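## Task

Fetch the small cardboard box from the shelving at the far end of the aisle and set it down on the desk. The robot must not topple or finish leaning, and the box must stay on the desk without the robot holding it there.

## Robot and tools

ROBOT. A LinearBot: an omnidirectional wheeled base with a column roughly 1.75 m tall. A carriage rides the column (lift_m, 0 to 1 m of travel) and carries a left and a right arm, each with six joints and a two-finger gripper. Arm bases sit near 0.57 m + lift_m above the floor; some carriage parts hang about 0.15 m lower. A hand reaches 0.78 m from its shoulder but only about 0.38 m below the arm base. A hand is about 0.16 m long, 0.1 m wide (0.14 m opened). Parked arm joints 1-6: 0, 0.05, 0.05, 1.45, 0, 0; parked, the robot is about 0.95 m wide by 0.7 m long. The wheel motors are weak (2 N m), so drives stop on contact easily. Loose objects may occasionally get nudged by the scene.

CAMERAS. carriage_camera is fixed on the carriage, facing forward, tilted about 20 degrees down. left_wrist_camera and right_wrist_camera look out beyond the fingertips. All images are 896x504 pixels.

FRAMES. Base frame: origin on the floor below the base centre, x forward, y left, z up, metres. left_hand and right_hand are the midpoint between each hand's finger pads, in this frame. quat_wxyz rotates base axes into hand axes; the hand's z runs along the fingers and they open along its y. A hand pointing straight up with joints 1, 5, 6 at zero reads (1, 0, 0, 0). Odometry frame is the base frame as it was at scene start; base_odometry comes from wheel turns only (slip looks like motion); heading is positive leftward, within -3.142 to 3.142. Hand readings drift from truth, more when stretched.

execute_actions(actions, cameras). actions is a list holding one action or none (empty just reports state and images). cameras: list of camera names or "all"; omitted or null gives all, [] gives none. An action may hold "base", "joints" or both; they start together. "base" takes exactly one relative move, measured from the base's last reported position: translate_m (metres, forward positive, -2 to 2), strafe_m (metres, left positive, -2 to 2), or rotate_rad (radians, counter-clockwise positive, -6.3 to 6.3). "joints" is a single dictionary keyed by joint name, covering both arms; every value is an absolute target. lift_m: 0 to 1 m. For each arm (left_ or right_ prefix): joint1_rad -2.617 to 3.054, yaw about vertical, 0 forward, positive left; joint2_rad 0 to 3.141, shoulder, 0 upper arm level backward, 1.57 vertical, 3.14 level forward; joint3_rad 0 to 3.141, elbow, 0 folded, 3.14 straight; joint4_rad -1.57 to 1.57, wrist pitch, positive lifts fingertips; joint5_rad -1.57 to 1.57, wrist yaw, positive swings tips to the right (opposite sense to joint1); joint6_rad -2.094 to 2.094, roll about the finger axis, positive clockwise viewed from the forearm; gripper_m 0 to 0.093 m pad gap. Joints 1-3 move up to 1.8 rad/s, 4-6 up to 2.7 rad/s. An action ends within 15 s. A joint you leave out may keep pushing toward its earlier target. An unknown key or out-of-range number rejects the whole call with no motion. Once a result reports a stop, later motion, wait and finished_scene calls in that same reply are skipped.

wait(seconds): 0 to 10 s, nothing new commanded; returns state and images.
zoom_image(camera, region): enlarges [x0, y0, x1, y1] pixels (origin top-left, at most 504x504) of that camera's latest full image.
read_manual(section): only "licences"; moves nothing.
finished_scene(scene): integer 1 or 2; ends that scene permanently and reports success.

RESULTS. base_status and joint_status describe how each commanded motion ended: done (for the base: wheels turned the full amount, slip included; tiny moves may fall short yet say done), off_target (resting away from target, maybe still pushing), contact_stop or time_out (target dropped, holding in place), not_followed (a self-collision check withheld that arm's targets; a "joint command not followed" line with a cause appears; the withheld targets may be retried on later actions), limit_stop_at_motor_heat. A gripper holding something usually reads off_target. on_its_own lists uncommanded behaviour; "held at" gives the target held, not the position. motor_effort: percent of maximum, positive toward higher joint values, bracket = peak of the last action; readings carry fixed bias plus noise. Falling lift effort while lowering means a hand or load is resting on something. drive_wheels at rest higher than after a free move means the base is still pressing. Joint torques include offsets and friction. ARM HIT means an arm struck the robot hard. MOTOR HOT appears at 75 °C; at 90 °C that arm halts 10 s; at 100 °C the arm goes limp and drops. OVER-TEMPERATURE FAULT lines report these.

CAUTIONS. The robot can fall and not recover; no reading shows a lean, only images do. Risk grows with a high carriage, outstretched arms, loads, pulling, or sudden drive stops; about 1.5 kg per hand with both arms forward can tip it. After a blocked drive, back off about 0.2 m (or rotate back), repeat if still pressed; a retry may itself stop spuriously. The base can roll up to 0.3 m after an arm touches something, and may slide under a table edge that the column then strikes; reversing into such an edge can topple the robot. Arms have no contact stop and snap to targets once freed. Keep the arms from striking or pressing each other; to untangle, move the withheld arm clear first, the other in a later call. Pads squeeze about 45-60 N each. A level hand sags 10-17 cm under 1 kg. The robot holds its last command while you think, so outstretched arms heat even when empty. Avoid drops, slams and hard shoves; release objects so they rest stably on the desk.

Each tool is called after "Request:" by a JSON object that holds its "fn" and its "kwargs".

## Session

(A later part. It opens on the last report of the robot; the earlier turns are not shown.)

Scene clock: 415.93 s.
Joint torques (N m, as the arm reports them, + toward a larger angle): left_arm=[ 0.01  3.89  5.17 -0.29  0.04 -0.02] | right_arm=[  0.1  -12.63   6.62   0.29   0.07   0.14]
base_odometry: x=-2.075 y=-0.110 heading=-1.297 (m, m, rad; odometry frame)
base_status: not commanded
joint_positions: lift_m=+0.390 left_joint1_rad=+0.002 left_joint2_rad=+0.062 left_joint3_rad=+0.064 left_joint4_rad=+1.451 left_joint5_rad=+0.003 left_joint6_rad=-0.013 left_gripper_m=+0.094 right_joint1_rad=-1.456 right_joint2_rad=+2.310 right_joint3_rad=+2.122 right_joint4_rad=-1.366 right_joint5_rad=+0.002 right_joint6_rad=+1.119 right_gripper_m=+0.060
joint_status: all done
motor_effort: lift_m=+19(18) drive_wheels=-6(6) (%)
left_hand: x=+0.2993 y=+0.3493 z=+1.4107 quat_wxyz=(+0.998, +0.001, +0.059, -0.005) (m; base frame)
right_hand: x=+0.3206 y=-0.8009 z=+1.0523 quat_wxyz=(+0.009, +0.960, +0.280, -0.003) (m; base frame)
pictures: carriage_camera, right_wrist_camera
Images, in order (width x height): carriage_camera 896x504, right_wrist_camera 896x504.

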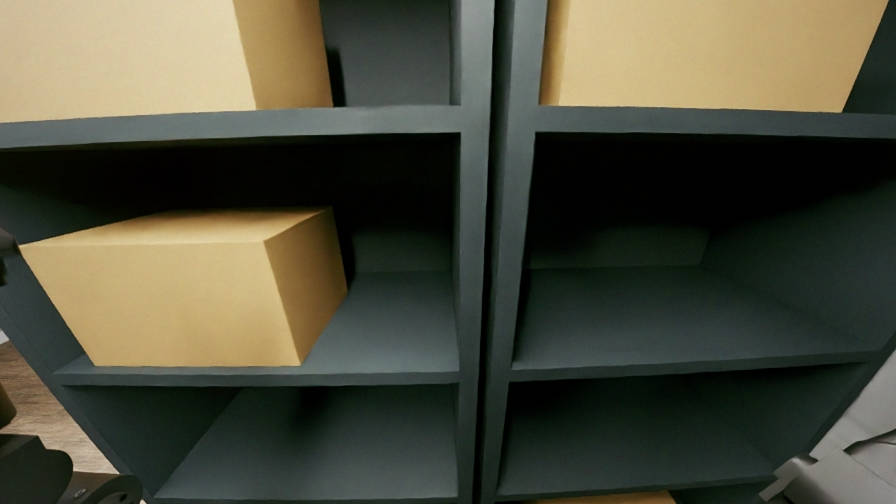

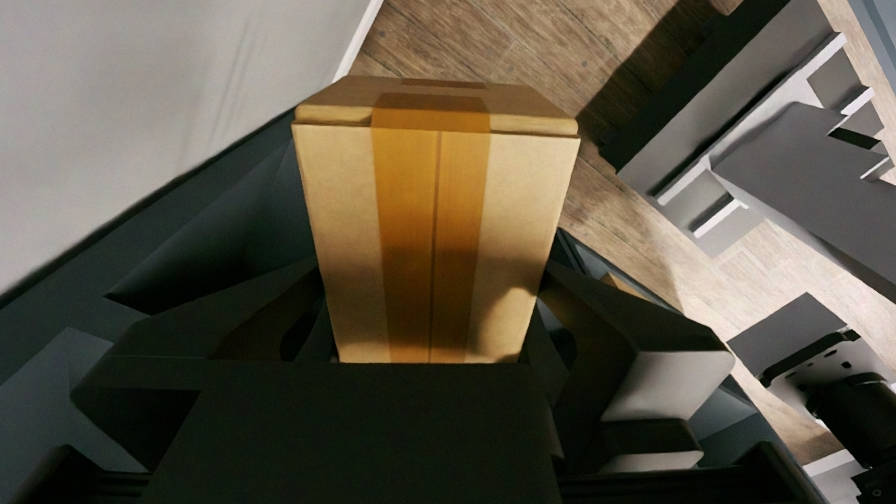

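Request:
{"fn": "execute_actions", "kwargs": {"actions": []}}

Scene clock: 442.87 s.
Joint torques (N m, as the arm reports them, + toward a larger angle): left_arm=[ 0.01  3.87  5.18 -0.28  0.04 -0.02] | right_arm=[ -0.01 -12.69   6.6    0.29   0.07   0.14]
base_odometry: x=-2.075 y=-0.110 heading=-1.297 (m, m, rad; odometry frame)
base_status: not commanded
joint_positions: lift_m=+0.390 left_joint1_rad=+0.002 left_joint2_rad=+0.062 left_joint3_rad=+0.064 left_joint4_rad=+1.451 left_joint5_rad=+0.003 left_joint6_rad=-0.013 left_gripper_m=+0.094 right_joint1_rad=-1.456 right_joint2_rad=+2.310 right_joint3_rad=+2.122 right_joint4_rad=-1.366 right_joint5_rad=+0.002 right_joint6_rad=+1.119 right_gripper_m=+0.060
joint_status: all done
motor_effort: lift_m=+19(18) drive_wheels=-6(6) (%)
left_hand: x=+0.2993 y=+0.3493 z=+1.4107 quat_wxyz=(+0.998, +0.001, +0.059, -0.005) (m; base frame)
right_hand: x=+0.3206 y=-0.8009 z=+1.0523 quat_wxyz=(+0.009, +0.960, +0.280, -0.003) (m; base frame)
pictures: carriage_camera, left_wrist_camera, right_wrist_camera
Images, in order (width x height): carriage_camera 896x504, left_wrist_camera 896x504, right_wrist_camera 896x504.

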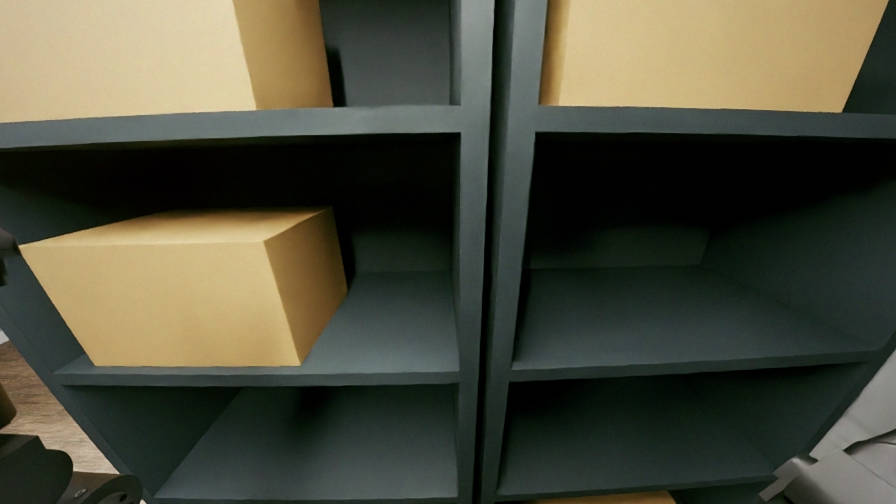

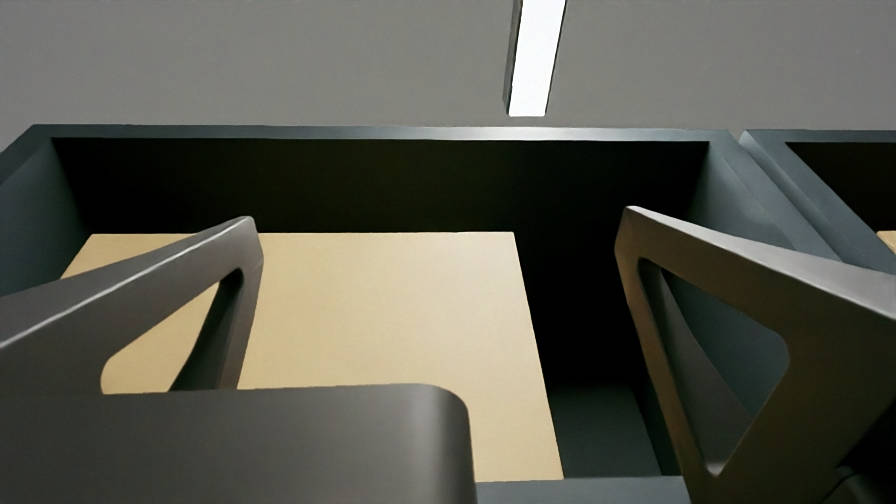

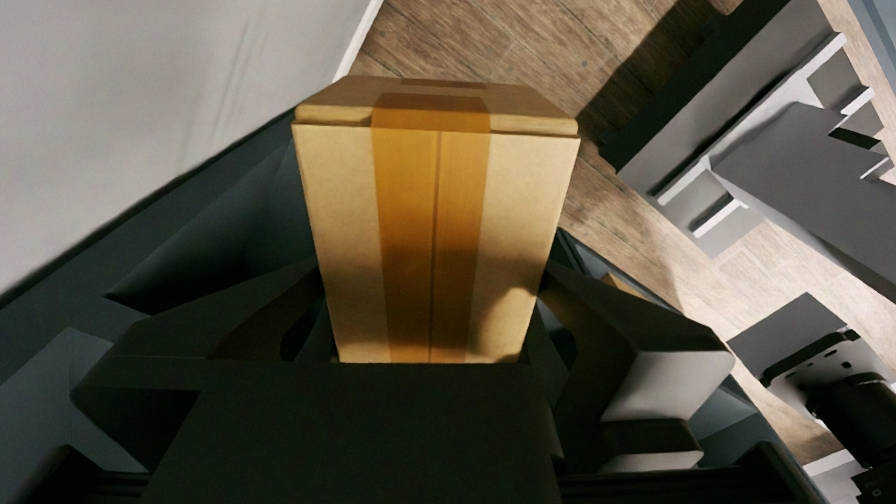

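Request:
{"fn": "execute_actions", "kwargs": {"actions": [{"base": {"strafe_m": 1.75}, "joints": {"right_joint2_rad": 1.4, "right_joint3_rad": 1.02, "right_joint4_rad": -1.17}}]}}

Scene clock: 456.63 s.
Joint torques (N m, as the arm reports them, + toward a larger angle): left_arm=[ 0.    3.87  5.18 -0.28  0.04 -0.02] | right_arm=[-0.21 -5.75  6.34  0.39  0.08  0.14]
base_odometry: x=-0.391 y=+0.366 heading=-1.296 (m, m, rad; odometry frame)
base_status: done
joint_positions: lift_m=+0.390 left_joint1_rad=+0.002 left_joint2_rad=+0.062 left_joint3_rad=+0.064 left_joint4_rad=+1.451 left_joint5_rad=+0.002 left_joint6_rad=-0.013 left_gripper_m=+0.094 right_joint1_rad=-1.454 right_joint2_rad=+1.416 right_joint3_rad=+1.025 right_joint4_rad=-1.174 right_joint5_rad=+0.001 right_joint6_rad=+1.119 right_gripper_m=+0.060
joint_status: all done
motor_effort: lift_m=+18(21) drive_wheels=-9(35) (%)
left_hand: x=+0.2993 y=+0.3495 z=+1.4107 quat_wxyz=(+0.998, +0.001, +0.059, -0.005) (m; base frame)
right_hand: x=+0.2956 y=-0.5783 z=+1.0669 quat_wxyz=(+0.003, +0.960, +0.281, -0.001) (m; base frame)
pictures: carriage_camera, left_wrist_camera, right_wrist_camera
Images, in order (width x height): carriage_camera 896x504, left_wrist_camera 896x504, right_wrist_camera 896x504.

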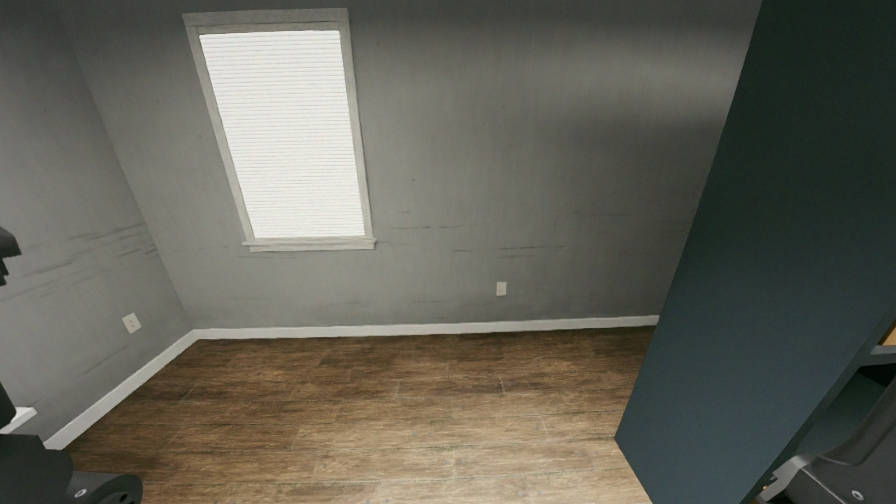

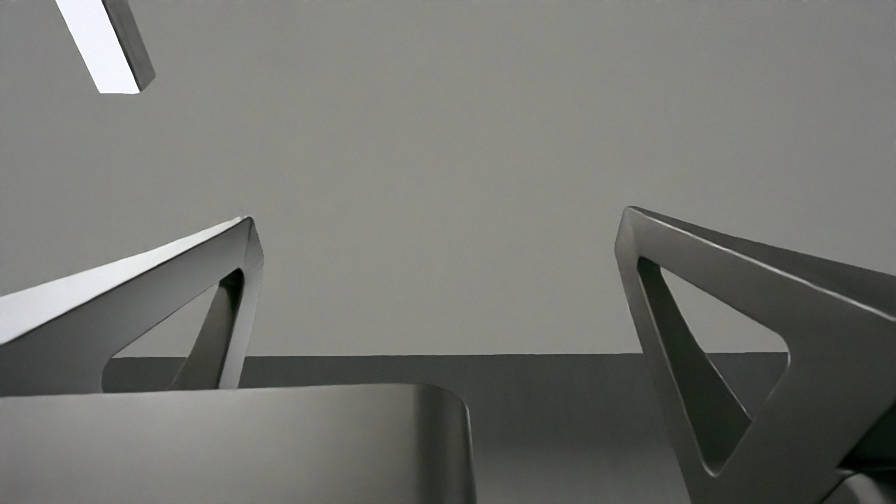

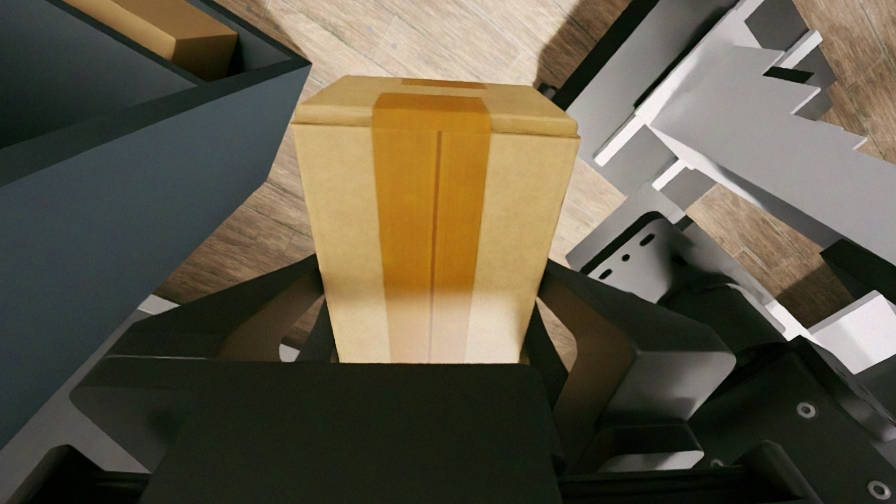

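Request:
{"fn": "execute_actions", "kwargs": {"actions": [{"base": {"rotate_rad": 1.571}, "joints": {"right_joint1_rad": 0.0, "right_joint6_rad": 0.0}}]}}

Scene clock: 478.27 s.
Joint torques (N m, as the arm reports them, + toward a larger angle): left_arm=[ 0.01  3.87  5.2  -0.27  0.05 -0.02] | right_arm=[ 0.17 -5.79  6.46  0.37  0.02 -0.01]
base_odometry: x=-0.391 y=+0.366 heading=+0.273 (m, m, rad; odometry frame)
base_status: done
joint_positions: lift_m=+0.390 left_joint1_rad=+0.002 left_joint2_rad=+0.062 left_joint3_rad=+0.064 left_joint4_rad=+1.450 left_joint5_rad=+0.002 left_joint6_rad=-0.013 left_gripper_m=+0.094 right_joint1_rad=-0.007 right_joint2_rad=+1.416 right_joint3_rad=+1.025 right_joint4_rad=-1.161 right_joint5_rad=+0.002 right_joint6_rad=+0.007 right_gripper_m=+0.060
joint_status: all done
motor_effort: lift_m=+22(19) drive_wheels=+15(32) (%)
left_hand: x=+0.2997 y=+0.3495 z=+1.4106 quat_wxyz=(+0.998, +0.001, +0.060, -0.005) (m; base frame)
right_hand: x=+0.5021 y=-0.3519 z=+1.0669 quat_wxyz=(+0.009, +0.007, +1.000, -0.001) (m; base frame)
pictures: carriage_camera, left_wrist_camera, right_wrist_camera
Images, in order (width x height): carriage_camera 896x504, left_wrist_camera 896x504, right_wrist_camera 896x504.

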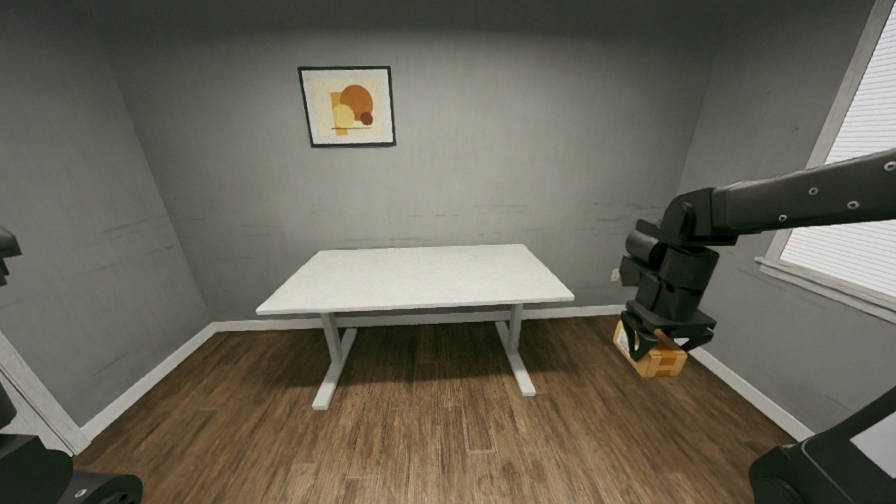

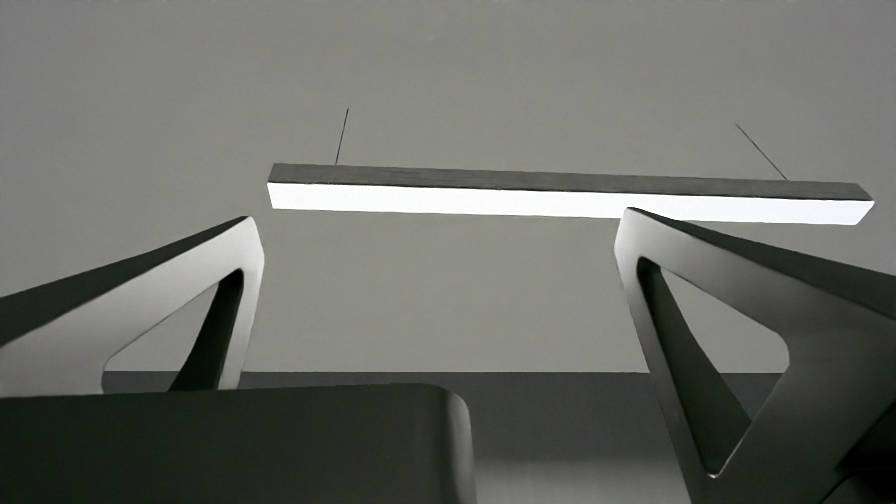

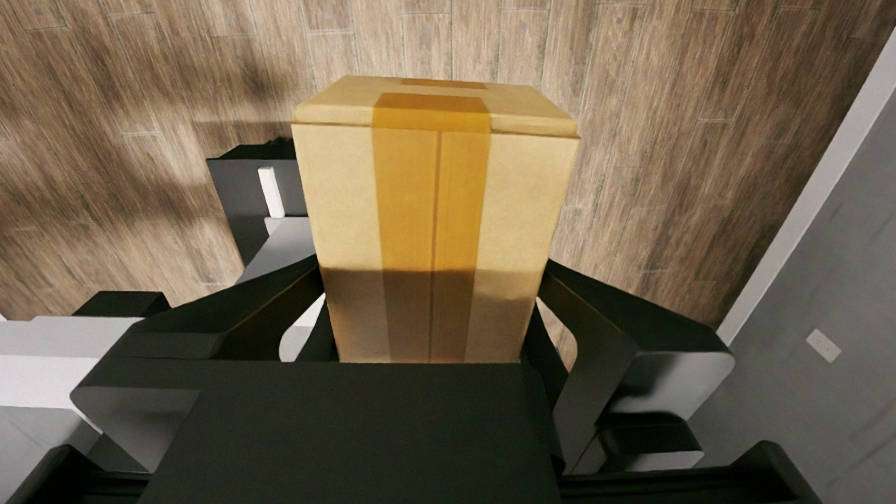

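Request:
{"fn": "zoom_image", "kwargs": {"camera": "carriage_camera", "region": [240, 220, 600, 422]}}

Region (240, 220, 600, 422) of carriage_camera's 896x504 image, scaled by 1.400, with more detail than that image has; it fills the top 283 rows of this view, and the rest is white.

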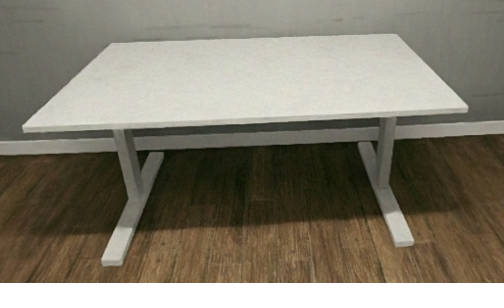

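Request:
{"fn": "execute_actions", "kwargs": {"actions": [{"base": {"translate_m": 0.74}, "joints": {"lift_m": 0.26, "right_joint2_rad": 2.37, "right_joint3_rad": 1.825, "right_joint4_rad": -1.005}}], "cameras": ["carriage_camera", "right_wrist_camera"]}}

Request:
{"fn": "zoom_image", "kwargs": {"camera": "carriage_camera", "region": [480, 200, 896, 504]}}

Scene clock: 569.57 s.
Joint torques (N m, as the arm reports them, + toward a larger angle): left_arm=[ 0.01  3.88  5.19 -0.28  0.05 -0.02] | right_arm=[  0.13 -12.93   8.63   0.39   0.01  -0.01]
base_odometry: x=+0.321 y=+0.567 heading=+0.275 (m, m, rad; odometry frame)
base_status: done
joint_positions: lift_m=+0.260 left_joint1_rad=+0.002 left_joint2_rad=+0.062 left_joint3_rad=+0.064 left_joint4_rad=+1.451 left_joint5_rad=+0.002 left_joint6_rad=-0.013 left_gripper_m=+0.094 right_joint1_rad=-0.007 right_joint2_rad=+2.376 right_joint3_rad=+1.801 right_joint4_rad=-1.009 right_joint5_rad=+0.002 right_joint6_rad=+0.007 right_gripper_m=+0.060
joint_status: all done
motor_effort: lift_m=+17(20) drive_wheels=-9(34) (%)
left_hand: x=+0.2995 y=+0.3495 z=+1.2809 quat_wxyz=(+0.998, +0.001, +0.059, -0.005) (m; base frame)
right_hand: x=+0.7142 y=-0.3533 z=+0.8140 quat_wxyz=(-0.007, +0.007, +1.000, -0.001) (m; base frame)
pictures: carriage_camera, right_wrist_camera
Images, in order (width x height): carriage_camera 896x504, right_wrist_camera 896x504.

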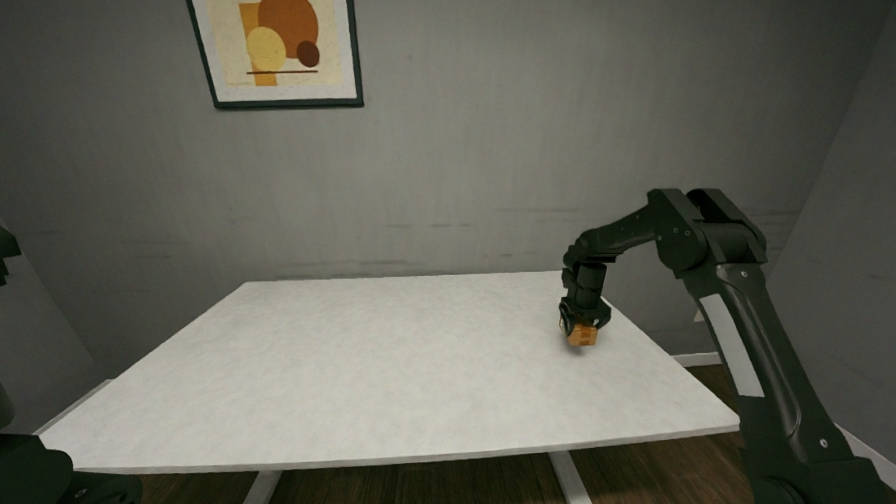

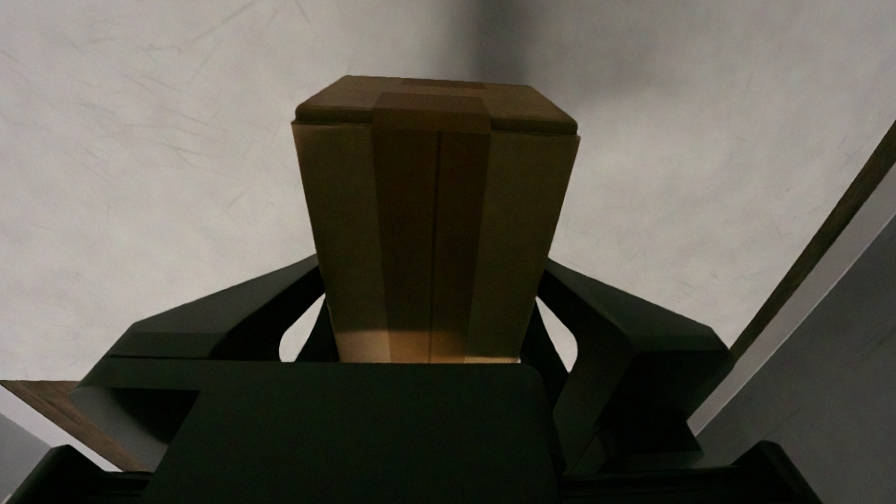

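Region (480, 200, 896, 504) of carriage_camera's 896x504 image, scaled by 1.212, with more detail than that image has; it fills the top 368 rows of this view, and the rest is white.

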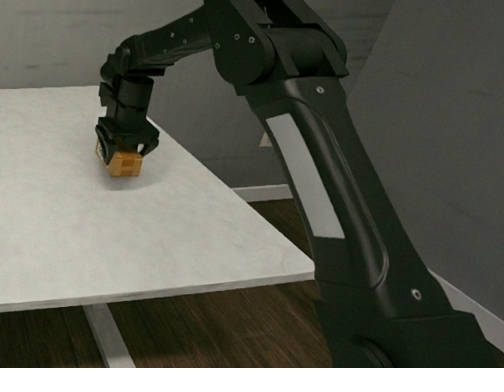

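Request:
{"fn": "execute_actions", "kwargs": {"actions": [{"joints": {"lift_m": 0.187}}], "cameras": ["carriage_camera", "right_wrist_camera"]}}

Request:
{"fn": "zoom_image", "kwargs": {"camera": "carriage_camera", "region": [530, 270, 650, 370]}}

Scene clock: 581.00 s.
Joint torques (N m, as the arm reports them, + toward a larger angle): left_arm=[ 0.01  3.86  5.21 -0.26  0.05 -0.02] | right_arm=[  0.01 -13.2    7.78   0.41   0.02  -0.01]
base_odometry: x=+0.321 y=+0.567 heading=+0.275 (m, m, rad; odometry frame)
base_status: not commanded
joint_positions: lift_m=+0.187 left_joint1_rad=+0.002 left_joint2_rad=+0.062 left_joint3_rad=+0.064 left_joint4_rad=+1.450 left_joint5_rad=+0.002 left_joint6_rad=-0.013 left_gripper_m=+0.094 right_joint1_rad=-0.007 right_joint2_rad=+2.379 right_joint3_rad=+1.810 right_joint4_rad=-1.010 right_joint5_rad=+0.001 right_joint6_rad=+0.007 right_gripper_m=+0.060
joint_status: all done
motor_effort: lift_m=+19(17) drive_wheels=-7(9) (%)
left_hand: x=+0.2996 y=+0.3495 z=+1.2080 quat_wxyz=(+0.998, +0.001, +0.060, -0.005) (m; base frame)
right_hand: x=+0.7167 y=-0.3531 z=+0.7423 quat_wxyz=(-0.004, +0.007, +1.000, +0.000) (m; base frame)
pictures: carriage_camera, right_wrist_camera
Images, in order (width x height): carriage_camera 896x504, right_wrist_camera 896x504.

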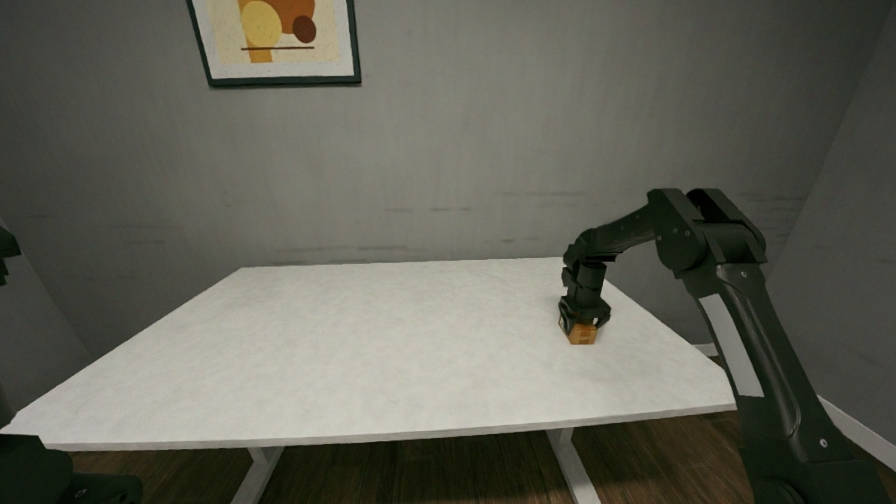

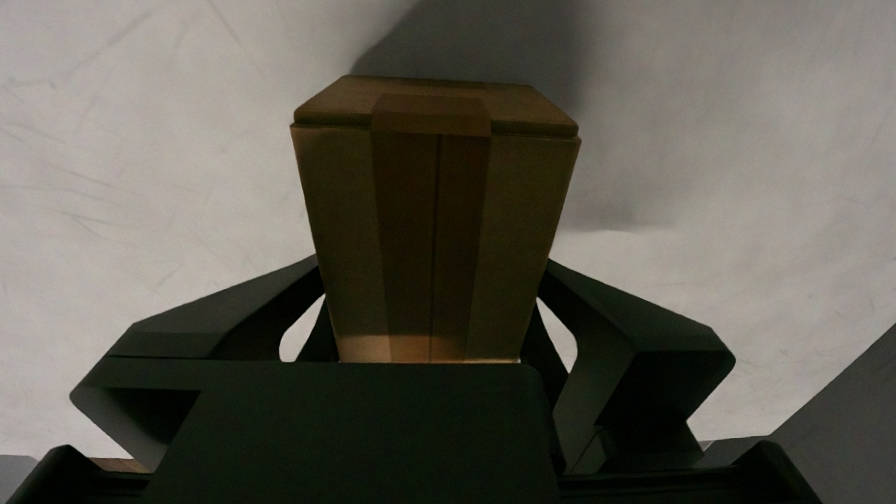

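Region (530, 270, 650, 370) of carriage_camera's 896x504 image, scaled by 4.200, with more detail than that image has.

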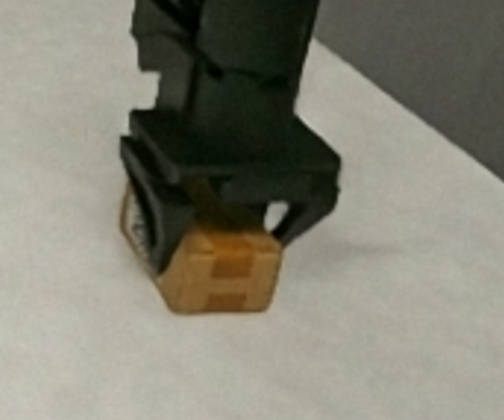

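Request:
{"fn": "execute_actions", "kwargs": {"actions": [{"joints": {"right_gripper_m": 0.093}}], "cameras": ["carriage_camera", "right_wrist_camera"]}}

Scene clock: 587.57 s.
Joint torques (N m, as the arm reports them, + toward a larger angle): left_arm=[ 0.01  3.91  5.16 -0.27  0.05 -0.02] | right_arm=[  0.06 -13.15   7.73   0.4    0.02  -0.01]
base_odometry: x=+0.321 y=+0.567 heading=+0.275 (m, m, rad; odometry frame)
base_status: not commanded
joint_positions: lift_m=+0.187 left_joint1_rad=+0.002 left_joint2_rad=+0.062 left_joint3_rad=+0.064 left_joint4_rad=+1.450 left_joint5_rad=+0.002 left_joint6_rad=-0.013 left_gripper_m=+0.094 right_joint1_rad=-0.007 right_joint2_rad=+2.379 right_joint3_rad=+1.810 right_joint4_rad=-1.010 right_joint5_rad=+0.001 right_joint6_rad=+0.007 right_gripper_m=+0.093
joint_status: all done
motor_effort: lift_m=+16(16) drive_wheels=-7(7) (%)
left_hand: x=+0.2996 y=+0.3495 z=+1.2080 quat_wxyz=(+0.998, +0.001, +0.060, -0.005) (m; base frame)
right_hand: x=+0.7167 y=-0.3531 z=+0.7423 quat_wxyz=(-0.004, +0.007, +1.000, +0.000) (m; base frame)
pictures: carriage_camera, right_wrist_camera
Images, in order (width x height): carriage_camera 896x504, right_wrist_camera 896x504.

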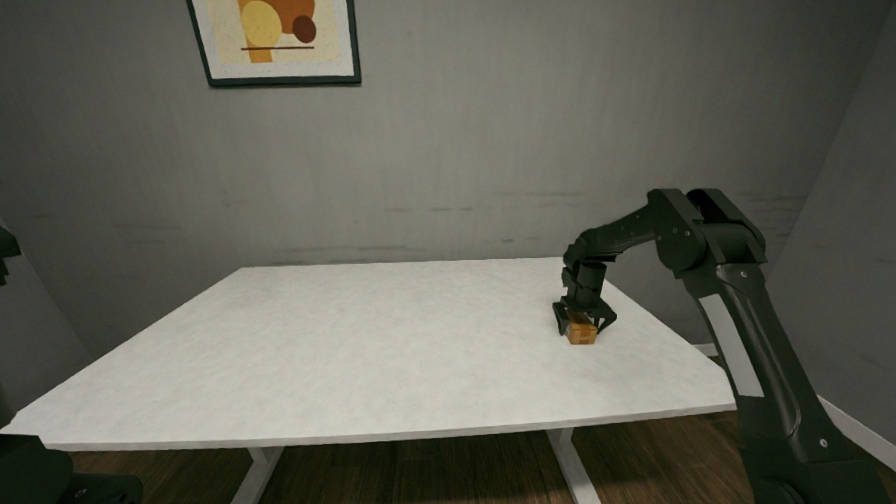

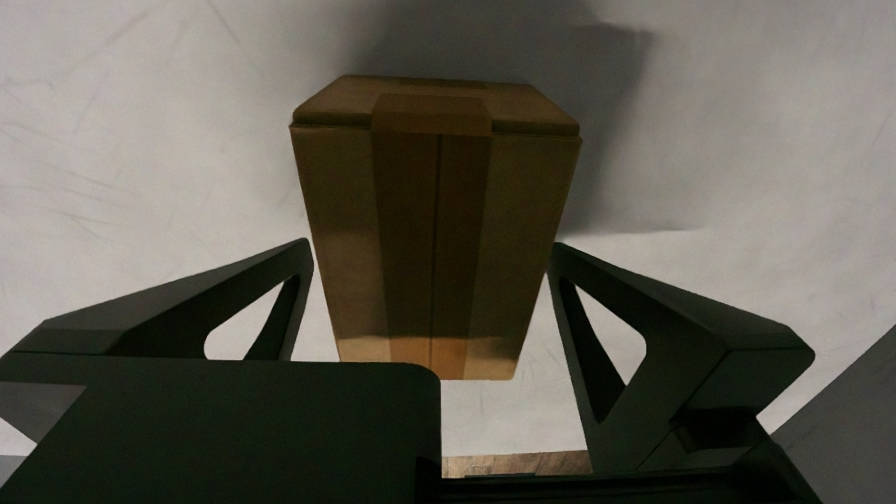

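The box didn't move when the gripper opened, so it is resting on the desk. I'll raise the hand clear.

Request:
{"fn": "execute_actions", "kwargs": {"actions": [{"joints": {"lift_m": 0.26}}], "cameras": ["carriage_camera", "right_wrist_camera"]}}

Scene clock: 591.33 s.
Joint torques (N m, as the arm reports them, + toward a larger angle): left_arm=[ 0.02  3.84  5.23 -0.26  0.05 -0.02] | right_arm=[  0.08 -12.79   7.86   0.39   0.02  -0.01]
base_odometry: x=+0.321 y=+0.567 heading=+0.275 (m, m, rad; odometry frame)
base_status: not commanded
joint_positions: lift_m=+0.260 left_joint1_rad=+0.002 left_joint2_rad=+0.062 left_joint3_rad=+0.064 left_joint4_rad=+1.450 left_joint5_rad=+0.002 left_joint6_rad=-0.013 left_gripper_m=+0.094 right_joint1_rad=-0.007 right_joint2_rad=+2.374 right_joint3_rad=+1.810 right_joint4_rad=-1.008 right_joint5_rad=+0.001 right_joint6_rad=+0.007 right_gripper_m=+0.093
joint_status: all done
motor_effort: lift_m=+17(19) drive_wheels=-6(7) (%)
left_hand: x=+0.2996 y=+0.3495 z=+1.2806 quat_wxyz=(+0.998, +0.001, +0.060, -0.005) (m; base frame)
right_hand: x=+0.7180 y=-0.3532 z=+0.8172 quat_wxyz=(+0.000, +0.007, +1.000, +0.000) (m; base frame)
pictures: carriage_camera, right_wrist_camera
Images, in order (width x height): carriage_camera 896x504, right_wrist_camera 896x504.

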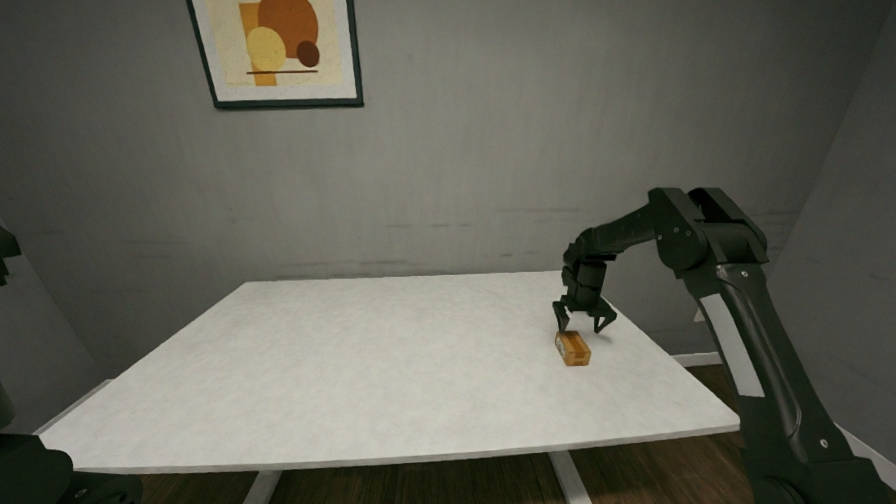

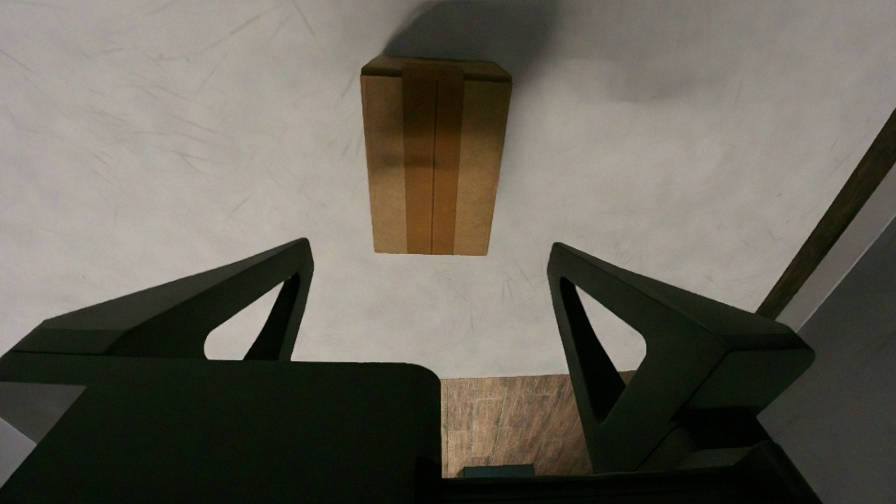

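The box is lying flat on the desk, and the gripper is clear of it.

Request:
{"fn": "finished_scene", "kwargs": {"scene": 2}}

The scene is finished: the task was done.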